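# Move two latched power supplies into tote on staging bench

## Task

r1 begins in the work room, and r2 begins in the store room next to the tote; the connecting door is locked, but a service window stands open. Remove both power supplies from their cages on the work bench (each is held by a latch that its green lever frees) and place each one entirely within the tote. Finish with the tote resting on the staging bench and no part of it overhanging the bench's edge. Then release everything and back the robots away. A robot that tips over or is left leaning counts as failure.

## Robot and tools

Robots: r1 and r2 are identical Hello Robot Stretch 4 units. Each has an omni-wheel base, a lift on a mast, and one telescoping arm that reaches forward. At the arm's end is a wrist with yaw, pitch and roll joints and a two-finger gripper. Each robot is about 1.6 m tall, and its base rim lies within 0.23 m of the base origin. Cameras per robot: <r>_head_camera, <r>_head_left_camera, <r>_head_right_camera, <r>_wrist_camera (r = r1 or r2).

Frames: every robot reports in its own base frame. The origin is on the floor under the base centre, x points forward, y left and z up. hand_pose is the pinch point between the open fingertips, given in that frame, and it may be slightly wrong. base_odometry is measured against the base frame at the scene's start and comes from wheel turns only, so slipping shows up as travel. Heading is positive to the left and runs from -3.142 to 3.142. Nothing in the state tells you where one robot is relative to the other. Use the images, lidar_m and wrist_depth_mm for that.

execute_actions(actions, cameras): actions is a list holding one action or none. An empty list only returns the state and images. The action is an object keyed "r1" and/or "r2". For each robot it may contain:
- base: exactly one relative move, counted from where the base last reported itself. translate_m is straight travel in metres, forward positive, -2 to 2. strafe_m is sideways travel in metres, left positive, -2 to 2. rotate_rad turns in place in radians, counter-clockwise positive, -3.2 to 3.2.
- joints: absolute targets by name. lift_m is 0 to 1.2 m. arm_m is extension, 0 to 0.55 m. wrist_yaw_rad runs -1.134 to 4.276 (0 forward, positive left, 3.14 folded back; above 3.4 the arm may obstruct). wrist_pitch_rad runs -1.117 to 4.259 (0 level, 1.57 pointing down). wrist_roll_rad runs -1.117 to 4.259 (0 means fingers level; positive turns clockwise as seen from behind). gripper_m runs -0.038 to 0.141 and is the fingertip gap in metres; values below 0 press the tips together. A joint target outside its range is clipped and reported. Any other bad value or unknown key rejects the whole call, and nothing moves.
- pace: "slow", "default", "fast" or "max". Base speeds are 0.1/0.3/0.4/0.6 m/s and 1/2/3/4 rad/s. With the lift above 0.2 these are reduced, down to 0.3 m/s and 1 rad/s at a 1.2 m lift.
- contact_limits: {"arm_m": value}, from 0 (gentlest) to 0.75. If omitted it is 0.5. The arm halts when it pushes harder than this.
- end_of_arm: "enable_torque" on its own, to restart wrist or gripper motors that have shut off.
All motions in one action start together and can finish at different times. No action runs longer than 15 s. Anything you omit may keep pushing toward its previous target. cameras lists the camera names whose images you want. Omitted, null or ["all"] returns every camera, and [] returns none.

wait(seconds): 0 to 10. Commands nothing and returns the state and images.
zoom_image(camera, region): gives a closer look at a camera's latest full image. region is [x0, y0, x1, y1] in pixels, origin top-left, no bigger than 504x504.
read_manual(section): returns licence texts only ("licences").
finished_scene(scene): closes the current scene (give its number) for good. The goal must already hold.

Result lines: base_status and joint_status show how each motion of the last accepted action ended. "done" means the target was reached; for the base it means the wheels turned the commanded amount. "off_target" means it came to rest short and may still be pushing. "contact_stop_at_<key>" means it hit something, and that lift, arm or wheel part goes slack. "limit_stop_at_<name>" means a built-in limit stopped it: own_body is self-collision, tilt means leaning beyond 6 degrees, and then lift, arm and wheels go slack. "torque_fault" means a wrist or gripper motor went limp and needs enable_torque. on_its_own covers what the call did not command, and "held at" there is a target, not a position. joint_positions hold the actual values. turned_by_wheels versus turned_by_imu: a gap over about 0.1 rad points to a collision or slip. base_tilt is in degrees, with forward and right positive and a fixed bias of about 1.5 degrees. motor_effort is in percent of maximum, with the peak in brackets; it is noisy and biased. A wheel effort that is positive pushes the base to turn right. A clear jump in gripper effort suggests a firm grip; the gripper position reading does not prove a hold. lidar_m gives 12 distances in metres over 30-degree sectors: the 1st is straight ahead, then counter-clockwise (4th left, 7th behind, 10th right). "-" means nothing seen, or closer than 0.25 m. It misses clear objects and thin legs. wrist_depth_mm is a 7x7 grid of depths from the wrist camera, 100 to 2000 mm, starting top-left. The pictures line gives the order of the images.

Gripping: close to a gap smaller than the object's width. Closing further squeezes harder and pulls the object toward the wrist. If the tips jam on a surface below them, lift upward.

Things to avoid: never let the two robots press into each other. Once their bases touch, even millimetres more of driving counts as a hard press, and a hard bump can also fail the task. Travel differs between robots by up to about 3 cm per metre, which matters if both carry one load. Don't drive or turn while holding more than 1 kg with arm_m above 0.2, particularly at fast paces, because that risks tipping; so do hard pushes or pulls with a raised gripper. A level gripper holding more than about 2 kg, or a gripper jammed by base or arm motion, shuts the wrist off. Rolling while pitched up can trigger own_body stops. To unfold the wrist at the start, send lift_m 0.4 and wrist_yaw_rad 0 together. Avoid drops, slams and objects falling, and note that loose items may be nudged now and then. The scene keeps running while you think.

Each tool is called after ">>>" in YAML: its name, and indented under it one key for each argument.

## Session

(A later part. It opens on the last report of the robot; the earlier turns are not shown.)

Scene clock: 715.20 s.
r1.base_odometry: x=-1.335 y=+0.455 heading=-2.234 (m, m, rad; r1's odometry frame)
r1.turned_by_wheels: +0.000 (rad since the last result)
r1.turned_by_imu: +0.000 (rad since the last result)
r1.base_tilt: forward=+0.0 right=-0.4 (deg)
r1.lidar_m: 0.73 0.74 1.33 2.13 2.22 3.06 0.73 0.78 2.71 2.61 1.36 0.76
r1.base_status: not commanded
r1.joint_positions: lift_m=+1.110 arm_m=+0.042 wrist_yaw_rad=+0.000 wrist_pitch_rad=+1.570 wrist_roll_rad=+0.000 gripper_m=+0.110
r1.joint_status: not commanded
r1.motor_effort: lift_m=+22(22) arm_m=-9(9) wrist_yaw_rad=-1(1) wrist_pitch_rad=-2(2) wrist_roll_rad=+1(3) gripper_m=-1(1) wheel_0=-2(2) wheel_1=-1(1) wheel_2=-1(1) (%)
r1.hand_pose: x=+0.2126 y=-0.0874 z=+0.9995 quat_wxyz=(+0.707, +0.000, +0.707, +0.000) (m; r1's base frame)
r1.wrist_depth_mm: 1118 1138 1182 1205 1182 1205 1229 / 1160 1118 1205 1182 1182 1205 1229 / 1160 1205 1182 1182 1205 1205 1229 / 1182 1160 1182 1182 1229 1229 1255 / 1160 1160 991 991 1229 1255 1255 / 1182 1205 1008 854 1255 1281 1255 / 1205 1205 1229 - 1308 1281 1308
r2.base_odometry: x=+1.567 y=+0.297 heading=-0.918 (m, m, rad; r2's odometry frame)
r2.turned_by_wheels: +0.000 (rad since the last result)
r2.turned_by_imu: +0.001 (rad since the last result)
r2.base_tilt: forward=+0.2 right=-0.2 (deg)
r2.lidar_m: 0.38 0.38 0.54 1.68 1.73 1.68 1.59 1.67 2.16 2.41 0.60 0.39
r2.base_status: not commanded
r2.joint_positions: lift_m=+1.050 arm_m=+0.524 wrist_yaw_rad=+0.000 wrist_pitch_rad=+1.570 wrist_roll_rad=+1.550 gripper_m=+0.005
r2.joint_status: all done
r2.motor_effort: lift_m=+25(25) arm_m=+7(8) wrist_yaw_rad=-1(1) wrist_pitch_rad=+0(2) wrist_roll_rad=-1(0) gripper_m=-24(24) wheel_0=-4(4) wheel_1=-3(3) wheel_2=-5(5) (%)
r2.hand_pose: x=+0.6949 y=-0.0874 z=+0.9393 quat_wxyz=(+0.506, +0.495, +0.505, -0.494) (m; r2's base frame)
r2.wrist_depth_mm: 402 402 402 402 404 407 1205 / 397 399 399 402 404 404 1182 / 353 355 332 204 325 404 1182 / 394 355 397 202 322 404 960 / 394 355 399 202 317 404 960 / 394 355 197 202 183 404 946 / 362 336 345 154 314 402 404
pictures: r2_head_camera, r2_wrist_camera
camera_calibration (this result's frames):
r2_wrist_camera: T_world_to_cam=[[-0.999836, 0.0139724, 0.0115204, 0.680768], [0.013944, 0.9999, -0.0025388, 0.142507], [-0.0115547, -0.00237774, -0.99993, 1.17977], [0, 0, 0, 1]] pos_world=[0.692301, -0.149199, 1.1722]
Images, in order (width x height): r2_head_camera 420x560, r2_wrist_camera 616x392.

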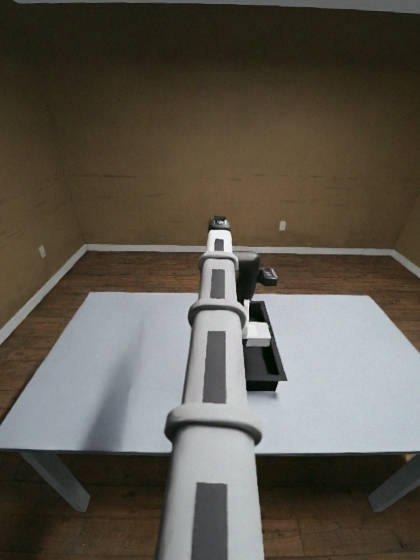

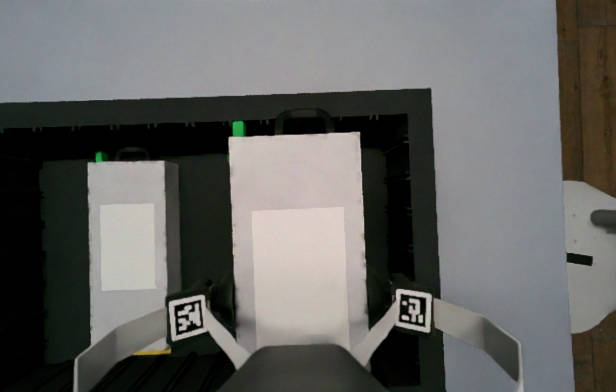

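>>> execute_actions:
  actions:
    - {"r2":{"joints":{"arm_m":0.542,"lift_m":0.99},"base":{"strafe_m":-0.004},"pace":"default"}}
  cameras: ["r2_wrist_camera","r2_head_left_camera"]

Scene clock: 716.63 s.
r1.base_odometry: x=-1.335 y=+0.455 heading=-2.234 (m, m, rad; r1's odometry frame)
r1.turned_by_wheels: +0.000 (rad since the last result)
r1.turned_by_imu: +0.000 (rad since the last result)
r1.base_tilt: forward=+0.0 right=-0.4 (deg)
r1.lidar_m: 0.70 0.74 1.36 2.13 2.22 3.07 0.73 0.80 2.71 2.61 1.37 0.76
r1.base_status: not commanded
r1.joint_positions: lift_m=+1.110 arm_m=+0.042 wrist_yaw_rad=+0.000 wrist_pitch_rad=+1.570 wrist_roll_rad=+0.000 gripper_m=+0.110
r1.joint_status: not commanded
r1.motor_effort: lift_m=+22(22) arm_m=-9(9) wrist_yaw_rad=-1(1) wrist_pitch_rad=-2(1) wrist_roll_rad=-2(2) gripper_m=-2(0) wheel_0=-1(1) wheel_1=-1(1) wheel_2=-1(1) (%)
r1.hand_pose: x=+0.2126 y=-0.0874 z=+0.9995 quat_wxyz=(+0.707, +0.000, +0.707, +0.000) (m; r1's base frame)
r1.wrist_depth_mm: 1138 1138 1160 1182 1182 1160 1205 / 1138 1160 1182 1182 1205 1205 1205 / 1160 1182 1182 1182 1229 1205 1255 / 1160 1205 1205 1182 1205 1229 1255 / 1160 1205 991 1008 1229 1229 1255 / 1205 1205 1025 866 1255 1255 1281 / 1182 1229 1229 - 1255 1255 1281
r2.base_odometry: x=+1.564 y=+0.294 heading=-0.918 (m, m, rad; r2's odometry frame)
r2.turned_by_wheels: +0.000 (rad since the last result)
r2.turned_by_imu: +0.000 (rad since the last result)
r2.base_tilt: forward=+0.1 right=-0.2 (deg)
r2.lidar_m: 0.37 0.38 0.53 1.68 1.75 1.69 1.58 1.64 2.15 2.41 0.57 0.41
r2.base_status: done
r2.joint_positions: lift_m=+0.990 arm_m=+0.541 wrist_yaw_rad=+0.000 wrist_pitch_rad=+1.570 wrist_roll_rad=+1.550 gripper_m=+0.005
r2.joint_status: all done
r2.motor_effort: lift_m=+20(24) arm_m=+7(7) wrist_yaw_rad=-1(1) wrist_pitch_rad=-1(1) wrist_roll_rad=-1(3) gripper_m=-24(24) wheel_0=-1(8) wheel_1=+1(8) wheel_2=+0(4) (%)
r2.hand_pose: x=+0.7119 y=-0.0874 z=+0.8797 quat_wxyz=(+0.506, +0.495, +0.505, -0.494) (m; r2's base frame)
r2.wrist_depth_mm: 338 340 342 345 345 345 347 / 252 253 252 254 255 345 347 / 319 300 310 203 334 273 345 / 336 297 336 203 340 279 345 / 336 297 336 202 338 286 347 / 334 297 198 201 183 254 345 / 332 296 336 154 338 254 342
pictures: r2_head_left_camera, r2_wrist_camera
camera_calibration (this result's frames):
r2_wrist_camera: T_world_to_cam=[[-0.999833, 0.0141665, 0.0115505, 0.698413], [0.0141381, 0.999897, -0.00253923, 0.141981], [-0.0115853, -0.0023755, -0.99993, 1.12036], [0, 0, 0, 1]] pos_world=[0.709268, -0.149199, 1.11258]
Images, in order (width x height): r2_head_left_camera 420x672, r2_wrist_camera 616x392.

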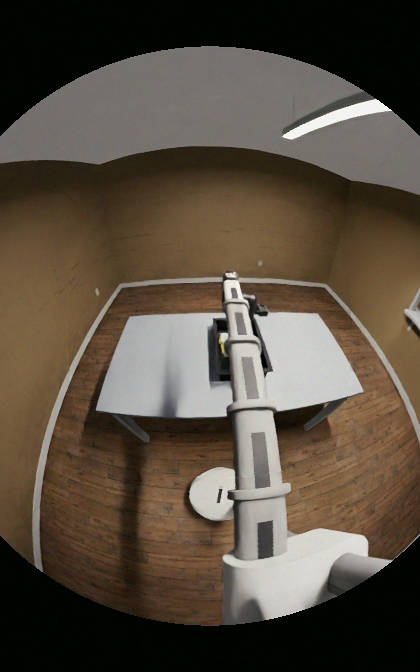

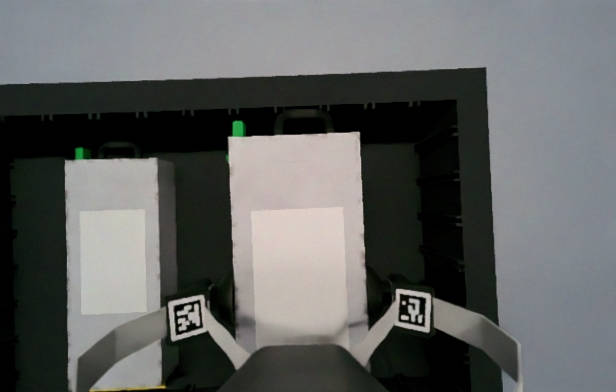

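>>> execute_actions:
  actions:
    - {"r2":{"joints":{"lift_m":0.94},"base":{"strafe_m":-0.001},"pace":"slow"}}
  cameras: ["r2_wrist_camera"]

Scene clock: 718.13 s.
r1.base_odometry: x=-1.335 y=+0.455 heading=-2.234 (m, m, rad; r1's odometry frame)
r1.turned_by_wheels: +0.000 (rad since the last result)
r1.turned_by_imu: +0.000 (rad since the last result)
r1.base_tilt: forward=+0.0 right=-0.3 (deg)
r1.lidar_m: 0.72 0.75 1.36 2.13 2.22 3.05 0.73 0.80 2.70 2.62 1.37 0.77
r1.base_status: not commanded
r1.joint_positions: lift_m=+1.110 arm_m=+0.042 wrist_yaw_rad=+0.000 wrist_pitch_rad=+1.570 wrist_roll_rad=+0.000 gripper_m=+0.110
r1.joint_status: not commanded
r1.motor_effort: lift_m=+22(22) arm_m=-9(9) wrist_yaw_rad=-2(0) wrist_pitch_rad=-2(3) wrist_roll_rad=-1(0) gripper_m=+0(0) wheel_0=-1(1) wheel_1=+0(1) wheel_2=-1(1) (%)
r1.hand_pose: x=+0.2126 y=-0.0874 z=+0.9995 quat_wxyz=(+0.707, +0.000, +0.707, +0.000) (m; r1's base frame)
r1.wrist_depth_mm: 1138 1160 1160 1182 1138 1205 1205 / 1138 1182 1160 1182 1182 1205 1229 / 1160 1205 1182 1229 1205 1205 1255 / 1182 1205 1205 1205 1255 1229 1229 / 1205 1182 1025 991 1255 1229 1281 / 1182 1205 1008 842 1229 1229 1255 / 1229 1229 1229 - 1281 1281 1281
r2.base_odometry: x=+1.563 y=+0.294 heading=-0.918 (m, m, rad; r2's odometry frame)
r2.turned_by_wheels: +0.000 (rad since the last result)
r2.turned_by_imu: +0.000 (rad since the last result)
r2.base_tilt: forward=+0.2 right=-0.2 (deg)
r2.lidar_m: 0.38 0.39 0.52 1.67 1.74 1.70 1.58 1.64 2.13 2.41 0.60 0.38
r2.base_status: done
r2.joint_positions: lift_m=+0.940 arm_m=+0.541 wrist_yaw_rad=+0.000 wrist_pitch_rad=+1.570 wrist_roll_rad=+1.550 gripper_m=+0.005
r2.joint_status: all done
r2.motor_effort: lift_m=+20(21) arm_m=+7(7) wrist_yaw_rad=-1(0) wrist_pitch_rad=+0(0) wrist_roll_rad=+0(1) gripper_m=-25(24) wheel_0=+3(5) wheel_1=-3(6) wheel_2=+0(2) (%)
r2.hand_pose: x=+0.7119 y=-0.0874 z=+0.8297 quat_wxyz=(+0.506, +0.495, +0.505, -0.494) (m; r2's base frame)
r2.wrist_depth_mm: 290 291 291 293 294 294 296 / 202 202 203 204 209 205 296 / 260 287 289 204 291 220 294 / 248 252 289 203 290 223 294 / 246 251 287 202 289 224 294 / 245 246 196 202 183 204 294 / 246 245 286 154 289 229 293
pictures: r2_wrist_camera
camera_calibration (this result's frames):
r2_wrist_camera: T_world_to_cam=[[-0.999833, 0.0141664, 0.0115508, 0.698992], [0.014138, 0.999897, -0.00253923, 0.141854], [-0.0115856, -0.0023755, -0.99993, 1.0704], [0, 0, 0, 1]] pos_world=[0.709271, -0.149199, 1.06261]
Images, in order (width x height): r2_wrist_camera 616x392.

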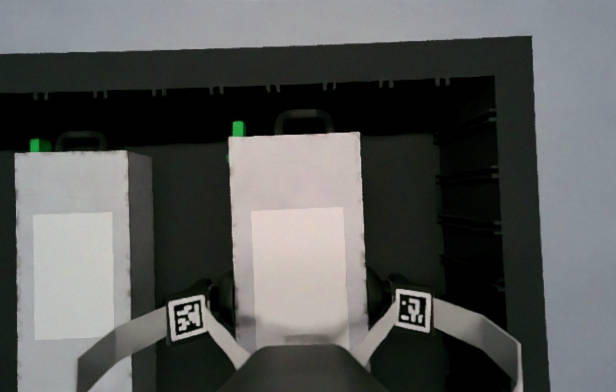

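>>> execute_actions:
  actions:
    - {"r2":{"joints":{"lift_m":0.904},"pace":"slow"}}
  cameras: []

>>> execute_actions:
  actions:
    - {"r2":{"joints":{"gripper_m":0.10},"pace":"default"}}
  cameras: []

>>> execute_actions:
  actions:
    - {"r2":{"joints":{"lift_m":1.04},"pace":"fast"}}
  cameras: ["r2_wrist_camera"]

>>> execute_actions:
  actions:
    - {"r2":{"joints":{"arm_m":0.04},"base":{"translate_m":-0.3},"pace":"fast"}}
  cameras: ["r2_head_camera"]

Scene clock: 719.57 s.
r1.base_odometry: x=-1.335 y=+0.455 heading=-2.234 (m, m, rad; r1's odometry frame)
r1.turned_by_wheels: +0.000 (rad since the last result)
r1.turned_by_imu: +0.000 (rad since the last result)
r1.base_tilt: forward=+0.0 right=-0.3 (deg)
r1.lidar_m: 0.72 0.75 1.36 2.12 2.21 3.08 0.74 0.80 2.71 2.60 1.36 0.77
r1.base_status: not commanded
r1.joint_positions: lift_m=+1.110 arm_m=+0.042 wrist_yaw_rad=+0.000 wrist_pitch_rad=+1.570 wrist_roll_rad=+0.000 gripper_m=+0.110
r1.joint_status: not commanded
r1.motor_effort: lift_m=+22(22) arm_m=-9(9) wrist_yaw_rad=-1(1) wrist_pitch_rad=-2(2) wrist_roll_rad=-1(2) gripper_m=+0(1) wheel_0=-1(1) wheel_1=-1(1) wheel_2=-1(1) (%)
r1.hand_pose: x=+0.2126 y=-0.0874 z=+0.9995 quat_wxyz=(+0.707, +0.000, +0.707, +0.000) (m; r1's base frame)
r1.wrist_depth_mm: 1118 1138 1160 1182 1182 1205 1205 / 1160 1138 1205 1160 1182 1229 1205 / 1160 1182 1182 1182 1182 1229 1229 / 1182 1182 1182 1182 1229 1281 1255 / 1182 1182 991 991 1205 1229 1229 / 1182 1229 1008 854 1229 1255 1281 / 1205 1229 1205 - 1255 1255 1281
r2.base_odometry: x=+1.563 y=+0.294 heading=-0.918 (m, m, rad; r2's odometry frame)
r2.turned_by_wheels: +0.000 (rad since the last result)
r2.turned_by_imu: +0.000 (rad since the last result)
r2.base_tilt: forward=+0.1 right=-0.2 (deg)
r2.lidar_m: 0.37 0.41 0.54 1.68 1.74 1.69 1.58 1.64 2.19 2.41 0.59 0.42
r2.base_status: not commanded
r2.joint_positions: lift_m=+0.904 arm_m=+0.541 wrist_yaw_rad=+0.000 wrist_pitch_rad=+1.570 wrist_roll_rad=+1.550 gripper_m=+0.005
r2.joint_status: all done
r2.motor_effort: lift_m=+20(21) arm_m=+8(7) wrist_yaw_rad=+0(1) wrist_pitch_rad=+0(0) wrist_roll_rad=-3(1) gripper_m=-25(25) wheel_0=+3(3) wheel_1=-3(3) wheel_2=+0(0) (%)
r2.hand_pose: x=+0.7119 y=-0.0874 z=+0.7937 quat_wxyz=(+0.506, +0.495, +0.505, -0.494) (m; r2's base frame)
r2.wrist_depth_mm: 166 167 167 167 168 168 169 / 181 191 196 204 208 196 169 / 213 252 252 202 255 220 168 / 211 251 252 202 254 223 168 / 211 250 252 202 253 225 168 / 210 217 196 202 183 193 168 / 210 230 251 154 253 229 168
pictures: none
No camera images: the call's "cameras" was empty. Leave "cameras" out to get every camera's image.

Scene clock: 721.33 s.
r1.base_odometry: x=-1.335 y=+0.455 heading=-2.234 (m, m, rad; r1's odometry frame)
r1.turned_by_wheels: +0.000 (rad since the last result)
r1.turned_by_imu: +0.000 (rad since the last result)
r1.base_tilt: forward=+0.0 right=-0.4 (deg)
r1.lidar_m: 0.72 0.76 1.36 2.13 2.22 3.03 0.72 0.80 2.68 2.63 1.38 0.77
r1.base_status: not commanded
r1.joint_positions: lift_m=+1.110 arm_m=+0.042 wrist_yaw_rad=+0.000 wrist_pitch_rad=+1.570 wrist_roll_rad=+0.000 gripper_m=+0.110
r1.joint_status: not commanded
r1.motor_effort: lift_m=+22(22) arm_m=-9(9) wrist_yaw_rad=+0(1) wrist_pitch_rad=+0(2) wrist_roll_rad=+0(2) gripper_m=+0(0) wheel_0=-1(1) wheel_1=+0(1) wheel_2=-1(1) (%)
r1.hand_pose: x=+0.2126 y=-0.0874 z=+0.9995 quat_wxyz=(+0.707, +0.000, +0.707, +0.000) (m; r1's base frame)
r1.wrist_depth_mm: 1118 1118 1138 1160 1205 1205 1205 / 1138 1138 1182 1182 1205 1205 1255 / 1205 1160 1182 1205 1182 1205 1255 / 1160 1182 1205 1205 1229 1255 1281 / 1182 1182 991 1008 1229 1308 1281 / 1182 1205 1008 854 1229 1281 1281 / 1205 1205 1229 - 1255 1281 1281
r2.base_odometry: x=+1.563 y=+0.294 heading=-0.918 (m, m, rad; r2's odometry frame)
r2.turned_by_wheels: +0.000 (rad since the last result)
r2.turned_by_imu: +0.000 (rad since the last result)
r2.base_tilt: forward=+0.1 right=-0.2 (deg)
r2.lidar_m: 0.36 0.41 0.53 1.68 1.74 1.64 1.58 1.64 2.15 2.42 0.60 0.40
r2.base_status: not commanded
r2.joint_positions: lift_m=+0.904 arm_m=+0.541 wrist_yaw_rad=+0.000 wrist_pitch_rad=+1.570 wrist_roll_rad=+1.550 gripper_m=+0.100
r2.joint_status: all done
r2.motor_effort: lift_m=+20(20) arm_m=+7(7) wrist_yaw_rad=+0(1) wrist_pitch_rad=-2(4) wrist_roll_rad=-1(1) gripper_m=-2(23) wheel_0=+3(3) wheel_1=-3(3) wheel_2=+0(0) (%)
r2.hand_pose: x=+0.7117 y=-0.0874 z=+0.7937 quat_wxyz=(+0.505, +0.495, +0.505, -0.495) (m; r2's base frame)
r2.wrist_depth_mm: 168 169 169 170 170 171 171 / 181 190 195 202 207 198 171 / 214 254 254 216 256 220 171 / 213 250 254 215 256 224 170 / 213 249 253 214 255 226 170 / 213 230 214 213 214 216 169 / 212 215 252 122 255 210 169
pictures: none
No camera images: the call's "cameras" was empty. Leave "cameras" out to get every camera's image.

Scene clock: 722.67 s.
r1.base_odometry: x=-1.335 y=+0.455 heading=-2.234 (m, m, rad; r1's odometry frame)
r1.turned_by_wheels: +0.000 (rad since the last result)
r1.turned_by_imu: +0.000 (rad since the last result)
r1.base_tilt: forward=-0.1 right=-0.3 (deg)
r1.lidar_m: 0.71 0.75 1.36 2.12 2.23 3.05 0.74 0.78 2.69 2.60 1.35 0.75
r1.base_status: not commanded
r1.joint_positions: lift_m=+1.110 arm_m=+0.042 wrist_yaw_rad=+0.000 wrist_pitch_rad=+1.570 wrist_roll_rad=+0.000 gripper_m=+0.110
r1.joint_status: not commanded
r1.motor_effort: lift_m=+22(23) arm_m=-9(9) wrist_yaw_rad=-1(1) wrist_pitch_rad=-2(1) wrist_roll_rad=+0(3) gripper_m=+0(1) wheel_0=-1(1) wheel_1=+0(1) wheel_2=-1(1) (%)
r1.hand_pose: x=+0.2126 y=-0.0874 z=+0.9995 quat_wxyz=(+0.707, +0.000, +0.707, +0.000) (m; r1's base frame)
r1.wrist_depth_mm: 1118 1138 1160 1160 1205 1205 1205 / 1160 1160 1182 1182 1205 1229 1205 / 1138 1160 1182 1205 1229 1205 1205 / 1160 1205 1205 1160 1229 1229 1255 / 1182 1182 991 1025 1205 1281 1255 / 1205 1229 1025 854 1281 1255 1255 / 1182 1255 1229 - 1281 1255 1281
r2.base_odometry: x=+1.563 y=+0.294 heading=-0.918 (m, m, rad; r2's odometry frame)
r2.turned_by_wheels: +0.000 (rad since the last result)
r2.turned_by_imu: +0.000 (rad since the last result)
r2.base_tilt: forward=+0.2 right=-0.2 (deg)
r2.lidar_m: 0.37 0.39 0.52 1.69 1.72 1.68 1.58 1.64 2.17 2.41 0.61 0.41
r2.base_status: not commanded
r2.joint_positions: lift_m=+1.040 arm_m=+0.541 wrist_yaw_rad=+0.000 wrist_pitch_rad=+1.570 wrist_roll_rad=+1.550 gripper_m=+0.100
r2.joint_status: all done
r2.motor_effort: lift_m=+23(25) arm_m=+8(7) wrist_yaw_rad=+0(1) wrist_pitch_rad=-1(2) wrist_roll_rad=-1(0) gripper_m=-1(1) wheel_0=+3(3) wheel_1=-3(3) wheel_2=+0(0) (%)
r2.hand_pose: x=+0.7117 y=-0.0874 z=+0.9295 quat_wxyz=(+0.505, +0.495, +0.505, -0.495) (m; r2's base frame)
r2.wrist_depth_mm: 394 394 397 397 397 397 399 / 392 392 394 397 397 397 399 / 327 345 362 351 343 399 399 / 377 351 392 351 392 397 397 / 370 349 389 349 392 397 394 / 368 347 213 349 216 394 397 / 355 347 379 123 359 394 397
pictures: r2_wrist_camera
camera_calibration (this result's frames):
r2_wrist_camera: T_world_to_cam=[[-0.999823, 0.0144012, 0.0120919, 0.697184], [0.0143714, 0.999893, -0.00254696, 0.14195], [-0.0121273, -0.00237273, -0.999924, 1.17052], [0, 0, 0, 1]] pos_world=[0.709216, -0.149198, 1.16236]
Images, in order (width x height): r2_wrist_camera 616x392.

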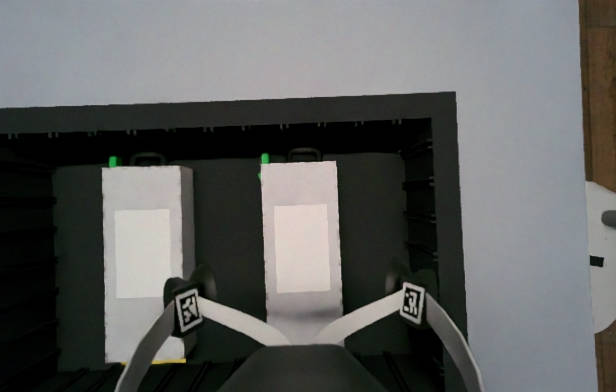

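Scene clock: 725.00 s.
r1.base_odometry: x=-1.335 y=+0.455 heading=-2.234 (m, m, rad; r1's odometry frame)
r1.turned_by_wheels: +0.000 (rad since the last result)
r1.turned_by_imu: +0.000 (rad since the last result)
r1.base_tilt: forward=+0.0 right=-0.4 (deg)
r1.lidar_m: 0.71 0.75 1.35 2.12 2.21 3.04 0.74 0.79 2.71 2.61 1.39 0.78
r1.base_status: not commanded
r1.joint_positions: lift_m=+1.110 arm_m=+0.042 wrist_yaw_rad=+0.000 wrist_pitch_rad=+1.570 wrist_roll_rad=+0.000 gripper_m=+0.110
r1.joint_status: not commanded
r1.motor_effort: lift_m=+22(22) arm_m=-9(9) wrist_yaw_rad=-1(0) wrist_pitch_rad=-2(1) wrist_roll_rad=-1(4) gripper_m=+1(0) wheel_0=-1(1) wheel_1=-1(1) wheel_2=-1(1) (%)
r1.hand_pose: x=+0.2126 y=-0.0874 z=+0.9995 quat_wxyz=(+0.707, +0.000, +0.707, +0.000) (m; r1's base frame)
r1.wrist_depth_mm: 1118 1138 1138 1182 1205 1205 1182 / 1160 1160 1182 1138 1182 1205 1255 / 1160 1160 1182 1182 1182 1229 1229 / 1182 1205 1229 1182 1229 1205 1255 / 1182 1229 991 1025 1229 1255 1255 / 1205 1205 1008 842 1229 1255 1308 / 1205 1255 1205 - 1255 1308 1308
r2.base_odometry: x=+1.381 y=+0.532 heading=-0.918 (m, m, rad; r2's odometry frame)
r2.turned_by_wheels: +0.000 (rad since the last result)
r2.turned_by_imu: +0.000 (rad since the last result)
r2.base_tilt: forward=+0.2 right=-0.2 (deg)
r2.lidar_m: 0.68 0.71 1.76 1.66 1.71 1.36 1.29 1.35 1.77 2.59 1.06 0.73
r2.base_status: done
r2.joint_positions: lift_m=+1.040 arm_m=+0.041 wrist_yaw_rad=+0.000 wrist_pitch_rad=+1.570 wrist_roll_rad=+1.550 gripper_m=+0.100
r2.joint_status: all done
r2.motor_effort: lift_m=+23(23) arm_m=-8(8) wrist_yaw_rad=+1(1) wrist_pitch_rad=-1(1) wrist_roll_rad=+0(1) gripper_m=-1(2) wheel_0=-3(10) wheel_1=-1(8) wheel_2=-1(14) (%)
r2.hand_pose: x=+0.2123 y=-0.0874 z=+0.9295 quat_wxyz=(+0.505, +0.495, +0.505, -0.495) (m; r2's base frame)
r2.wrist_depth_mm: 1182 1160 1160 1160 1182 1160 1182 / 1160 1160 1182 1160 1182 1160 1182 / 1138 1160 1182 1182 1160 1160 1182 / 1160 1160 1160 1160 946 1182 1182 / 1160 1138 1182 960 946 1182 410 / 1138 1160 213 1182 216 1182 1160 / 1138 1160 1160 123 1138 1160 1182
pictures: r2_head_camera
Images, in order (width x height): r2_head_camera 420x560.

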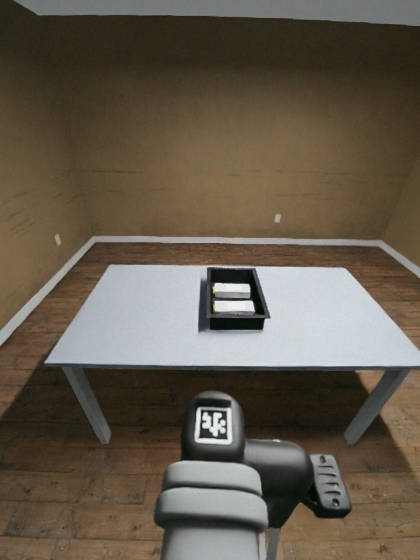

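>>> finished_scene:
  scene: 2

The scene is finished: the task was done.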